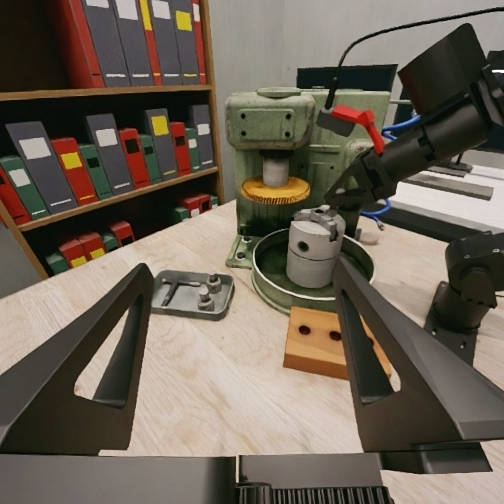

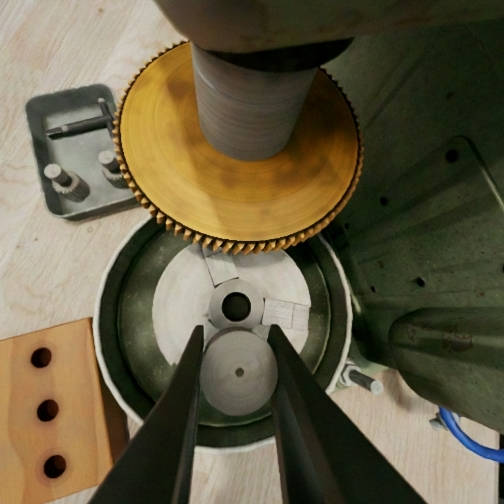

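Request:
execute_actions([
  {"rows":[[-0.8,0.3,0.1,0.5,0,0,1,0.2,0.62,0.69,-0.72,0,0.01,-0.39],[-0.8,0.3,0.1,0.5,0,0,1,0.2,0.62,0.69,-0.72,0,0.01,-0.39],[-0.8,0.3,0.1,0.5,0,0,1,0.2,0.62,0.69,-0.72,0,0.01,-0.39],[-0.8,0.3,0.1,0.5,0,0,1,0.2,0.62,0.69,-0.72,0,0.01,-0.39],[-0.8,0.3,0.1,0.5,0,0,1,0.2,0.62,0.69,-0.72,0,0.01,-0.39],[-0.8,0.3,0.1,0.5,0,0,1,0.2,0.62,0.69,-0.72,0,0.01,-0.2]],"steps":15},
])

Scene clock: 460.40 s of 4200.00 s.
left_arm: end_effector_position=(+0.1563, +0.0689, +0.2795) grip_measured=+1.000 end_effector_quat_wxyz=(+0.736, +0.237, +0.548, -0.320) | right_arm: end_effector_position=(+0.2611, -0.2535, +0.1929) grip_measured=-0.202 end_effector_quat_wxyz=(+0.433, -0.103, +0.894, +0.049)
Joint positions: left_arm=[-0.805  0.321  0.105  0.508 -0.001 -0.002  0.094] | right_arm=[ 0.207  0.627  0.682 -0.723  0.008  0.003  0.038]
Joint velocities: left_arm=[-0.017 -0.012 -0.012  0.007  0.037  0.007  0.   ] | right_arm=[-0.012  0.002 -0.012 -0.095  0.007  0.007 -0.   ]
Steps of this call (steps 1 to 90: nothing new was sent; then 3.00 s passed at rest; steps 91 to 105: all 15 steps of this action). Readings (joint positions):
91: left_arm=[-0.805 0.321 0.105 0.508 -0.001 -0.002] | right_arm=[0.207 0.627 0.682 -0.724 0.007 0.003]
92: left_arm=[-0.805 0.321 0.105 0.508 -0.001 -0.002] | right_arm=[0.207 0.627 0.682 -0.724 0.006 0.003]
94: left_arm=[-0.805 0.321 0.105 0.508 -0.001 -0.002] | right_arm=[0.207 0.627 0.682 -0.724 0.006 0.003]
98: left_arm=[-0.805 0.321 0.105 0.508 -0.001 -0.002] | right_arm=[0.207 0.627 0.682 -0.723 0.008 0.003]
105: the state above

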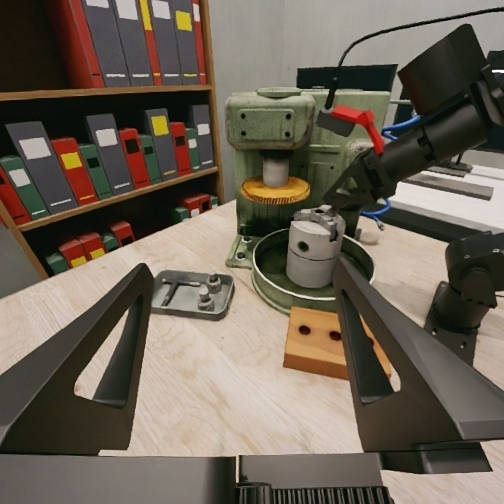

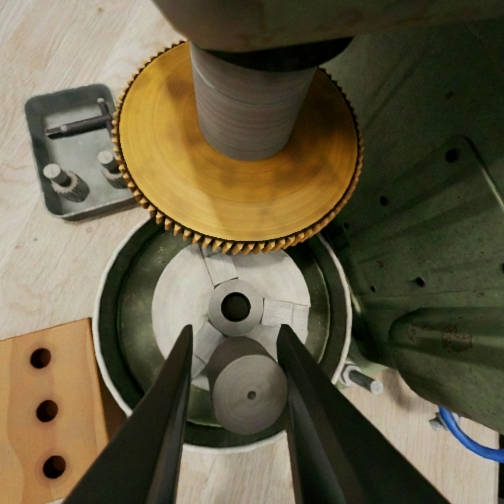

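Request:
execute_actions(actions=[])

Scene clock: 462.77 s of 4200.00 s.
left_arm: end_effector_position=(+0.1563, +0.0689, +0.2795) grip_measured=+1.000 end_effector_quat_wxyz=(+0.736, +0.237, +0.548, -0.320) | right_arm: end_effector_position=(+0.2611, -0.2535, +0.1929) grip_measured=-0.202 end_effector_quat_wxyz=(+0.433, -0.103, +0.894, +0.049)
Joint positions: left_arm=[-0.805  0.321  0.105  0.508 -0.001 -0.002  0.094] | right_arm=[ 0.207  0.627  0.682 -0.723  0.008  0.003  0.038]
Joint velocities: left_arm=[ 0.007 -0.007 -0.007  0.022  0.095 -0.066  0.   ] | right_arm=[-0.007 -0.017 -0.017  0.007  0.007  0.022 -0.   ]
Steps of this call (steps 1 to 15: the robot went on to your last target; steps 16 to 71: nothing new was sent). Readings (joint positions):
1: left_arm=[-0.805 0.321 0.105 0.508 -0.001 -0.002] | right_arm=[0.207 0.627 0.682 -0.723 0.008 0.003]
2: left_arm=[-0.805 0.321 0.105 0.508 -0.001 -0.002] | right_arm=[0.207 0.627 0.682 -0.723 0.008 0.003]
4: left_arm=[-0.805 0.321 0.105 0.508 -0.001 -0.002] | right_arm=[0.207 0.627 0.682 -0.723 0.008 0.003]
8: left_arm=[-0.805 0.321 0.105 0.508 -0.001 -0.002] | right_arm=[0.207 0.627 0.682 -0.723 0.008 0.003]
71: the state above
All arms were judged still, so your last target was given up. Only a new action makes them travel on or press farther. Fingers that are still opening or closing keep moving.

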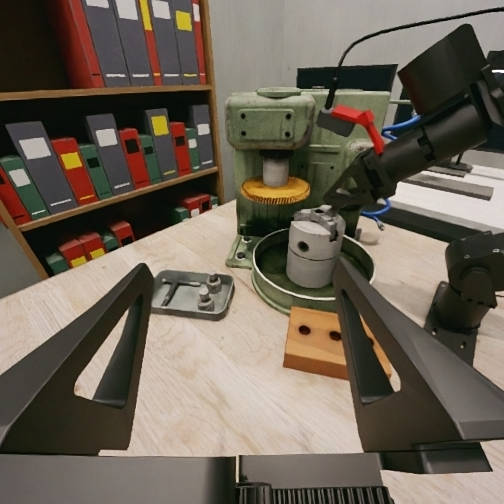

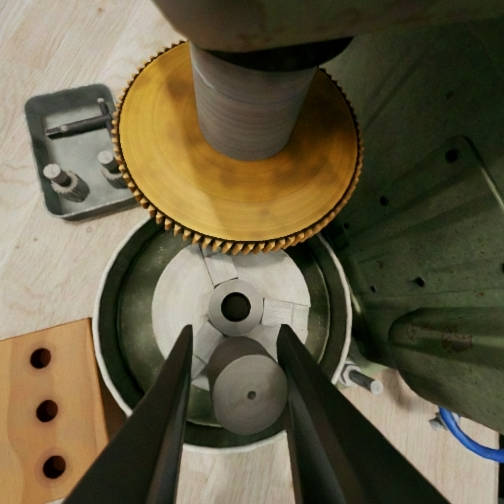

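Request:
execute_actions([
  {"rows":[[-0.8,0.3,0.1,0.5,0,0,1,0.2,0.62,0.69,-0.72,0,0.01,-0.45]],"steps":15},
])

Scene clock: 466.77 s of 4200.00 s.
left_arm: end_effector_position=(+0.1563, +0.0689, +0.2795) grip_measured=+1.000 end_effector_quat_wxyz=(+0.736, +0.237, +0.548, -0.320) | right_arm: end_effector_position=(+0.2612, -0.2536, +0.1929) grip_measured=-0.419 end_effector_quat_wxyz=(+0.434, -0.103, +0.894, +0.049)
Joint positions: left_arm=[-0.805  0.321  0.105  0.508 -0.001 -0.002  0.094] | right_arm=[ 0.207  0.627  0.682 -0.723  0.008  0.003  0.027]
Joint velocities: left_arm=[-0.002  0.022  0.007 -0.066 -0.037  0.007  0.   ] | right_arm=[ 0.002 -0.002 -0.012  0.007 -0.007 -0.037 -0.001]
Steps of this call (steps 1 to 90: nothing new was sent; then 0.50 s passed at rest; steps 91 to 105: all 15 steps of this action). Readings (joint positions):
91: left_arm=[-0.805 0.321 0.105 0.508 -0.001 -0.002] | right_arm=[0.207 0.627 0.682 -0.723 0.009 0.003]
92: left_arm=[-0.805 0.321 0.105 0.508 -0.001 -0.002] | right_arm=[0.207 0.627 0.682 -0.723 0.008 0.003]
94: left_arm=[-0.805 0.321 0.105 0.508 -0.001 -0.002] | right_arm=[0.207 0.627 0.682 -0.723 0.008 0.003]
98: left_arm=[-0.805 0.321 0.105 0.508 -0.001 -0.002] | right_arm=[0.207 0.627 0.682 -0.723 0.008 0.003]
105: the state above

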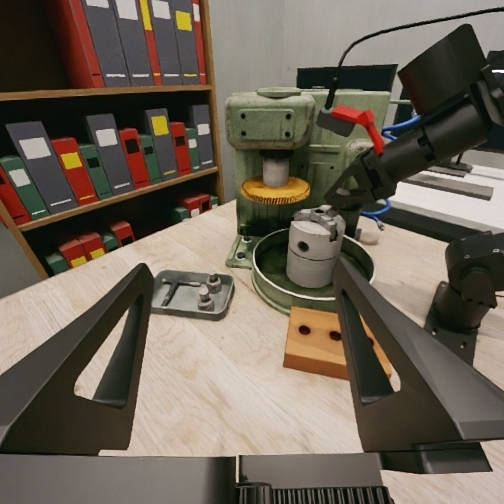

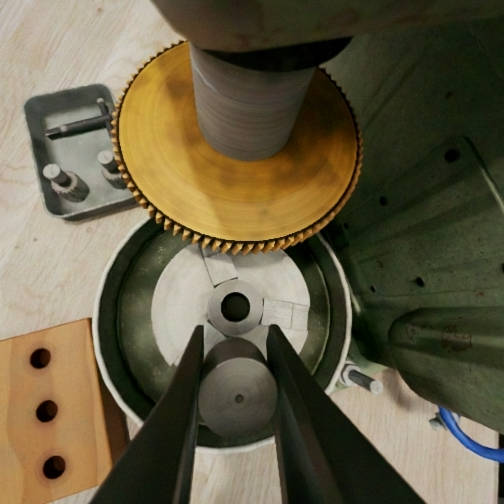

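Request:
execute_actions([
  {"rows":[[0.2,0.3,0.1,0.5,0,0,1,0.2,0.61,0.73,-0.74,0,0.01,-0.47],[0.2,0.3,0.1,0.5,0,0,1,0.2,0.61,0.75,-0.76,0,0.01,-0.47],[0.2,0.3,0.1,0.5,0,0,1,0.2,0.60,0.77,-0.78,0,0.01,-0.47],[0.2,0.3,0.1,0.5,0,0,1,0.2,0.60,0.79,-0.80,0,0.01,-0.47],[0.2,0.3,0.1,0.5,0,0,1,0.2,0.60,0.81,-0.82,0,0.01,-0.47],[0.2,0.3,0.1,0.5,0,0,1,0.2,0.60,0.82,-0.84,0,0.01,-0.47]],"steps":12},
], pictures=false)

Request:
execute_actions([
  {"rows":[[0.2,0.3,0.1,0.5,0,0,1,0.26,0.60,0.82,-0.84,0,0.01,-0.47],[0.2,0.3,0.1,0.5,0,0,1,0.33,0.60,0.82,-0.84,0,0.01,-0.47],[0.2,0.3,0.1,0.5,0,0,1,0.41,0.60,0.82,-0.84,0,0.01,-0.47],[0.2,0.3,0.1,0.5,0,0,1,0.49,0.60,0.82,-0.84,0,0.01,-0.47],[0.2,0.3,0.1,0.5,0,0,1,0.57,0.60,0.82,-0.84,0,0.01,-0.47],[0.2,0.3,0.1,0.5,0,0,1,0.65,0.60,0.82,-0.84,0,0.01,-0.47],[0.2,0.3,0.1,0.5,0,0,1,0.73,0.60,0.82,-0.84,0,0.01,-0.47],[0.2,0.3,0.1,0.5,0,0,1,0.81,0.60,0.82,-0.84,0,0.01,-0.47],[0.2,0.3,0.1,0.5,0,0,1,0.89,0.60,0.82,-0.84,0,0.01,-0.47],[0.2,0.3,0.1,0.5,0,0,1,0.97,0.60,0.82,-0.84,0,0.01,-0.47],[0.2,0.3,0.1,0.5,0,0,1,1.05,0.60,0.82,-0.84,0,0.01,-0.47],[0.2,0.3,0.1,0.5,0,0,1,1.13,0.60,0.82,-0.84,0,0.01,-0.47],[0.2,0.3,0.1,0.5,0,0,1,1.21,0.60,0.82,-0.84,0,0.01,-0.47],[0.2,0.3,0.1,0.5,0,0,1,1.29,0.60,0.82,-0.84,0,0.01,-0.47],[0.2,0.3,0.1,0.5,0,0,1,1.35,0.60,0.82,-0.84,0,0.01,-0.47]],"steps":15},
], pictures=false)

Request:
execute_actions([
  {"rows":[[0.2,0.3,0.1,0.5,0,0,1,1.35,0.66,0.81,-0.78,0,0.01,-0.47],[0.2,0.3,0.1,0.5,0,0,1,1.35,0.72,0.80,-0.72,0,0.01,-0.47],[0.2,0.3,0.1,0.5,0,0,1,1.35,0.78,0.79,-0.66,0,0.01,-0.47],[0.2,0.3,0.1,0.5,0,0,1,1.35,0.84,0.78,-0.60,0,0.01,-0.47],[0.2,0.3,0.1,0.5,0,0,1,1.35,0.90,0.77,-0.54,0,0.01,-0.47],[0.2,0.3,0.1,0.5,0,0,1,1.35,0.96,0.76,-0.48,0,0.01,-0.47],[0.2,0.3,0.1,0.5,0,0,1,1.35,1.02,0.75,-0.42,0,0.01,-0.47],[0.2,0.3,0.1,0.5,0,0,1,1.35,1.08,0.74,-0.36,0,0.01,-0.47],[0.2,0.3,0.1,0.5,0,0,1,1.35,1.14,0.73,-0.30,0,0.01,-0.47],[0.2,0.3,0.1,0.5,0,0,1,1.35,1.20,0.72,-0.24,0,0.01,-0.47],[0.2,0.3,0.1,0.5,0,0,1,1.35,1.25,0.71,-0.18,0,0.01,-0.47],[0.2,0.3,0.1,0.5,0,0,1,1.35,1.30,0.70,-0.12,0,0.01,-0.47],[0.2,0.3,0.1,0.5,0,0,1,1.35,1.34,0.70,-0.1,0,0.01,-0.47],[0.2,0.3,0.1,0.5,0,0,1,1.35,1.37,0.70,-0.1,0,0.01,-0.47],[0.2,0.3,0.1,0.5,0,0,1,1.35,1.39,0.70,-0.1,0,0.01,-0.47]],"steps":15},
], pictures=false)

Request:
execute_actions([
  {"steps":20},
])

Scene clock: 521.60 s of 4200.00 s.
left_arm: end_effector_position=(+0.2374, +0.2738, +0.2795) grip_measured=+1.000 end_effector_quat_wxyz=(+0.802, -0.017, +0.596, +0.022) | right_arm: end_effector_position=(+0.2529, -0.2556, +0.2210) grip_measured=-0.419 end_effector_quat_wxyz=(+0.437, -0.103, +0.892, +0.049)
Joint positions: left_arm=[ 0.074  0.321  0.105  0.508  0.003 -0.001  0.094] | right_arm=[ 0.207  0.627  0.794 -0.827  0.008  0.003  0.027]
Joint velocities: left_arm=[ 2.19  -0.002 -0.007  0.007 -0.139 -0.007  0.   ] | right_arm=[ 0.012 -0.012  0.012 -0.271 -0.037 -0.066 -0.   ]
Steps of this call (steps 1 to 15: the robot went on to your last target; steps 16 to 90: nothing new was sent; then 51.43 s passed at rest; steps 91 to 102: all 12 steps of this action). Readings (joint positions):
91: left_arm=[-0.769 0.321 0.105 0.508 0.014 -0.001] | right_arm=[0.207 0.627 0.685 -0.727 0.008 0.003]
92: left_arm=[-0.695 0.321 0.105 0.508 0.015 -0.001] | right_arm=[0.207 0.627 0.691 -0.738 0.008 0.003]
94: left_arm=[-0.541 0.321 0.105 0.508 0.010 -0.001] | right_arm=[0.207 0.627 0.717 -0.770 0.008 0.003]
98: left_arm=[-0.234 0.321 0.105 0.508 0.005 -0.001] | right_arm=[0.207 0.627 0.784 -0.814 0.008 0.003]
102: the state above

Scene clock: 522.10 s of 4200.00 s.
left_arm: end_effector_position=(+0.2332, +0.3069, +0.2795) grip_measured=+1.000 end_effector_quat_wxyz=(+0.799, -0.057, +0.594, +0.074) | right_arm: end_effector_position=(+0.1034, -0.0921, +0.2177) grip_measured=-0.419 end_effector_quat_wxyz=(+0.354, -0.516, +0.739, +0.248)
Joint positions: left_arm=[ 0.195  0.321  0.105  0.508 -0.008 -0.001  0.094] | right_arm=[ 1.196  0.627  0.794 -0.845  0.004  0.004  0.027]
Joint velocities: left_arm=[-0.002  0.002 -0.002 -0.007  0.051 -0.037  0.   ] | right_arm=[ 2.2    0.007 -0.002 -0.051 -0.066 -0.066 -0.   ]
Steps of this call (steps 1 to 15: all 15 steps of this action). Readings (joint positions):
1: left_arm=[0.137 0.321 0.105 0.508 -0.003 -0.001] | right_arm=[0.215 0.627 0.794 -0.834 0.011 0.004]
2: left_arm=[0.173 0.321 0.105 0.508 -0.007 -0.001] | right_arm=[0.243 0.627 0.794 -0.839 0.016 0.004]
4: left_arm=[0.194 0.321 0.105 0.508 -0.008 -0.001] | right_arm=[0.360 0.627 0.794 -0.844 0.022 0.004]
8: left_arm=[0.195 0.321 0.105 0.508 -0.008 -0.001] | right_arm=[0.663 0.627 0.794 -0.845 0.011 0.004]
15: the state above

Scene clock: 522.60 s of 4200.00 s.
left_arm: end_effector_position=(+0.2332, +0.3069, +0.2795) grip_measured=+1.000 end_effector_quat_wxyz=(+0.799, -0.057, +0.594, +0.074) | right_arm: end_effector_position=(+0.0918, +0.0315, +0.0793) grip_measured=-0.419 end_effector_quat_wxyz=(+0.249, -0.598, +0.732, +0.209)
Joint positions: left_arm=[ 0.195  0.321  0.105  0.508 -0.008 -0.001  0.094] | right_arm=[ 1.343  1.358  0.704 -0.255 -0.006  0.004  0.027]
Joint velocities: left_arm=[-0.012  0.012  0.002 -0.022 -0.007  0.051  0.   ] | right_arm=[ 0.007  0.974 -0.159  0.637  0.066  0.022 -0.   ]
Steps of this call (steps 1 to 15: all 15 steps of this action). Readings (joint positions):
1: left_arm=[0.195 0.321 0.105 0.508 -0.008 -0.001] | right_arm=[1.263 0.630 0.794 -0.842 -0.001 0.004]
2: left_arm=[0.195 0.321 0.105 0.508 -0.008 -0.001] | right_arm=[1.308 0.644 0.794 -0.832 -0.008 0.004]
4: left_arm=[0.195 0.321 0.105 0.508 -0.008 -0.001] | right_arm=[1.341 0.719 0.794 -0.778 -0.013 0.004]
8: left_arm=[0.195 0.321 0.105 0.508 -0.008 -0.001] | right_arm=[1.343 0.972 0.777 -0.583 -0.010 0.004]
15: the state above

Scene clock: 523.27 s of 4200.00 s.
left_arm: end_effector_position=(+0.2332, +0.3069, +0.2795) grip_measured=+1.000 end_effector_quat_wxyz=(+0.799, -0.057, +0.594, +0.074) | right_arm: end_effector_position=(+0.0953, +0.0482, +0.0772) grip_measured=-0.419 end_effector_quat_wxyz=(+0.271, -0.592, +0.725, +0.226)
Joint positions: left_arm=[ 0.195  0.321  0.105  0.508 -0.008 -0.001  0.094] | right_arm=[ 1.343  1.405  0.691 -0.137 -0.005  0.004  0.027]
Joint velocities: left_arm=[ 0.002  0.012 -0.017 -0.007 -0.051 -0.022  0.   ] | right_arm=[-0.007  0.002 -0.002 -0.051 -0.037 -0.007  0.001]
Steps of this call (steps 1 to 20: the robot went on to your last target). Readings (joint positions):
1: left_arm=[0.195 0.321 0.105 0.508 -0.008 -0.001] | right_arm=[1.343 1.385 0.699 -0.235 -0.006 0.004]
2: left_arm=[0.195 0.321 0.105 0.508 -0.008 -0.001] | right_arm=[1.343 1.400 0.695 -0.222 -0.005 0.004]
4: left_arm=[0.195 0.321 0.105 0.508 -0.008 -0.001] | right_arm=[1.343 1.405 0.691 -0.204 -0.005 0.004]
8: left_arm=[0.195 0.321 0.105 0.508 -0.008 -0.001] | right_arm=[1.343 1.405 0.691 -0.159 -0.005 0.004]
20: the state above

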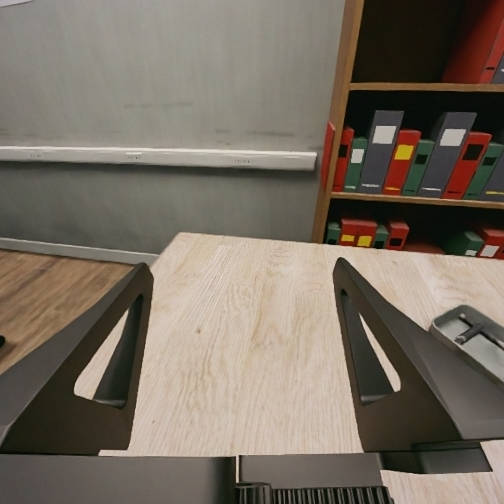

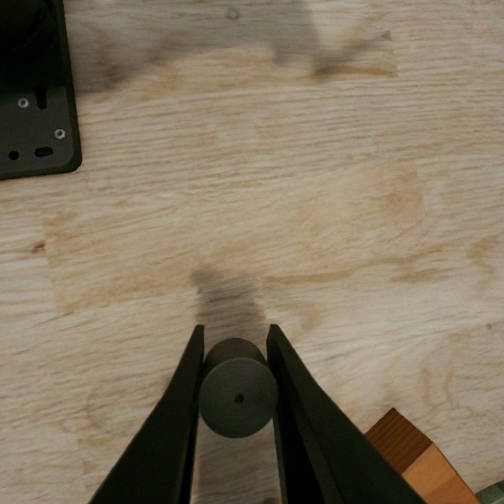

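Request:
execute_actions([
  {"rows":[[0.2,0.3,0.1,0.5,0,0,1,1.35,1.41,0.70,-0.095,0,0.01,-0.47],[0.2,0.3,0.1,0.5,0,0,1,1.35,1.42,0.70,-0.085,0,0.01,-0.47],[0.2,0.3,0.1,0.5,0,0,1,1.35,1.43,0.70,-0.075,0,0.01,-0.47],[0.2,0.3,0.1,0.5,0,0,1,1.35,1.44,0.70,-0.065,0,0.01,-0.47],[0.2,0.3,0.1,0.5,0,0,1,1.35,1.45,0.70,-0.055,0,0.01,-0.47],[0.2,0.3,0.1,0.5,0,0,1,1.35,1.46,0.70,-0.045,0,0.01,-0.47],[0.2,0.3,0.1,0.5,0,0,1,1.35,1.47,0.70,-0.035,0,0.01,-0.47],[0.2,0.3,0.1,0.5,0,0,1,1.35,1.48,0.70,-0.025,0,0.01,-0.47],[0.2,0.3,0.1,0.5,0,0,1,1.35,1.49,0.70,-0.015,0,0.01,-0.47],[0.2,0.3,0.1,0.5,0,0,1,1.35,1.50,0.70,-0.005,0,0.01,-0.47],[0.2,0.3,0.1,0.5,0,0,1,1.35,1.51,0.70,0.0,0,0.01,-0.47],[0.2,0.3,0.1,0.5,0,0,1,1.35,1.52,0.70,0.0,0,0.01,-0.47]],"steps":15},
], pictures=false)

Request:
execute_actions([
  {"steps":15},
], pictures=false)

Scene clock: 534.70 s of 4200.00 s.
left_arm: end_effector_position=(+0.2332, +0.3069, +0.2795) grip_measured=+1.000 end_effector_quat_wxyz=(+0.799, -0.057, +0.594, +0.074) | right_arm: end_effector_position=(+0.0973, +0.0579, +0.0515) grip_measured=-0.419 end_effector_quat_wxyz=(+0.261, -0.595, +0.728, +0.218)
Joint positions: left_arm=[ 0.195  0.321  0.105  0.508 -0.008 -0.001  0.094] | right_arm=[ 1.343  1.518  0.691 -0.052 -0.005  0.004  0.027]
Joint velocities: left_arm=[ 0.002  0.017  0.007  0.095  0.037 -0.081  0.   ] | right_arm=[ 0.007  0.071 -0.017  0.007  0.007 -0.037  0.   ]
Steps of this call (steps 1 to 15: the robot went on to your last target; steps 16 to 90: nothing new was sent; then 7.93 s passed at rest; steps 91 to 105: all 15 steps of this action). Readings (joint positions):
91: left_arm=[0.195 0.321 0.105 0.508 -0.008 -0.001] | right_arm=[1.343 1.405 0.691 -0.135 -0.005 0.004]
92: left_arm=[0.195 0.321 0.105 0.508 -0.008 -0.001] | right_arm=[1.343 1.406 0.691 -0.134 -0.005 0.004]
94: left_arm=[0.195 0.321 0.105 0.508 -0.008 -0.001] | right_arm=[1.343 1.416 0.691 -0.121 -0.005 0.004]
98: left_arm=[0.195 0.321 0.105 0.508 -0.008 -0.001] | right_arm=[1.343 1.457 0.691 -0.091 -0.005 0.004]
105: the state above

Scene clock: 535.20 s of 4200.00 s.
left_arm: end_effector_position=(+0.2332, +0.3069, +0.2795) grip_measured=+1.000 end_effector_quat_wxyz=(+0.799, -0.057, +0.594, +0.074) | right_arm: end_effector_position=(+0.0978, +0.0608, +0.0535) grip_measured=-0.419 end_effector_quat_wxyz=(+0.266, -0.593, +0.727, +0.222)
Joint positions: left_arm=[ 0.195  0.321  0.105  0.508 -0.008 -0.001  0.094] | right_arm=[ 1.343  1.519  0.691 -0.036 -0.005  0.004  0.027]
Joint velocities: left_arm=[-0.002  0.002 -0.007  0.022  0.037 -0.007  0.   ] | right_arm=[ 0.007  0.017  0.007  0.037  0.007 -0.037 -0.   ]
Steps of this call (steps 1 to 15: the robot went on to your last target). Readings (joint positions):
1: left_arm=[0.195 0.321 0.105 0.508 -0.008 -0.001] | right_arm=[1.343 1.519 0.691 -0.050 -0.005 0.004]
2: left_arm=[0.195 0.321 0.105 0.508 -0.008 -0.001] | right_arm=[1.343 1.519 0.691 -0.048 -0.005 0.004]
4: left_arm=[0.195 0.321 0.105 0.508 -0.008 -0.001] | right_arm=[1.343 1.519 0.691 -0.043 -0.005 0.004]
8: left_arm=[0.195 0.321 0.105 0.508 -0.008 -0.001] | right_arm=[1.343 1.519 0.691 -0.037 -0.005 0.004]
15: the state above

Request:
execute_actions(actions=[])

Scene clock: 556.73 s of 4200.00 s.
left_arm: end_effector_position=(+0.2332, +0.3069, +0.2795) grip_measured=+1.000 end_effector_quat_wxyz=(+0.799, -0.057, +0.594, +0.074) | right_arm: end_effector_position=(+0.0979, +0.0609, +0.0536) grip_measured=-0.419 end_effector_quat_wxyz=(+0.266, -0.593, +0.726, +0.222)
Joint positions: left_arm=[ 0.195  0.321  0.105  0.508 -0.008 -0.001  0.094] | right_arm=[ 1.343  1.519  0.691 -0.035 -0.005  0.004  0.027]
Joint velocities: left_arm=[ 0.012 -0.007  0.002  0.081 -0.022 -0.051  0.   ] | right_arm=[ 0.022 -0.002 -0.007  0.007  0.007 -0.051  0.001]
Steps of this call (steps 1 to 15: the robot went on to your last target; steps 16 to 90: nothing new was sent; then 18.53 s passed at rest). Readings (joint positions):
1: left_arm=[0.195 0.321 0.105 0.508 -0.008 -0.001] | right_arm=[1.343 1.519 0.691 -0.036 -0.005 0.004]
2: left_arm=[0.195 0.321 0.105 0.508 -0.008 -0.001] | right_arm=[1.343 1.519 0.691 -0.036 -0.005 0.004]
4: left_arm=[0.195 0.321 0.105 0.508 -0.008 -0.001] | right_arm=[1.343 1.519 0.691 -0.036 -0.005 0.004]
8: left_arm=[0.195 0.321 0.105 0.508 -0.008 -0.001] | right_arm=[1.343 1.519 0.691 -0.035 -0.005 0.004]
90: the state above
All arms were judged still, so your last target was given up. Only a new action makes them travel on or press farther. Fingers that are still opening or closing keep moving.

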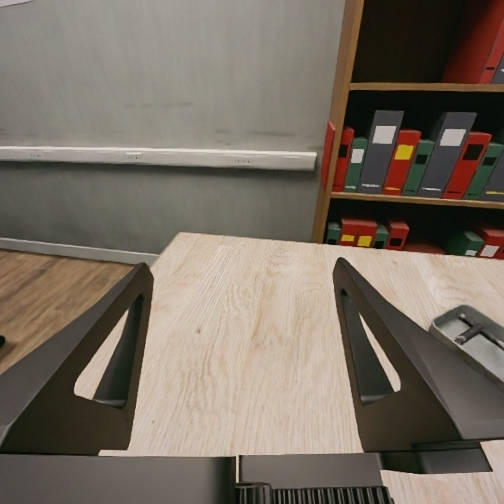

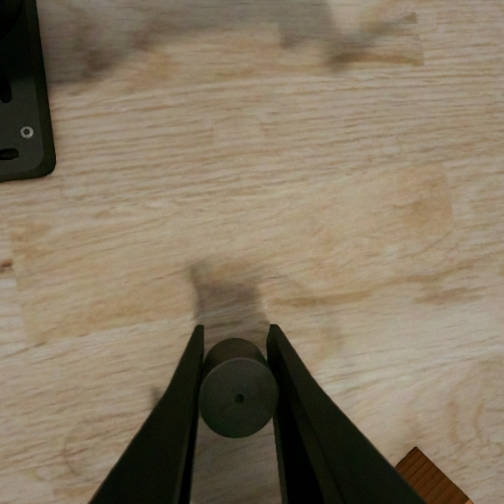

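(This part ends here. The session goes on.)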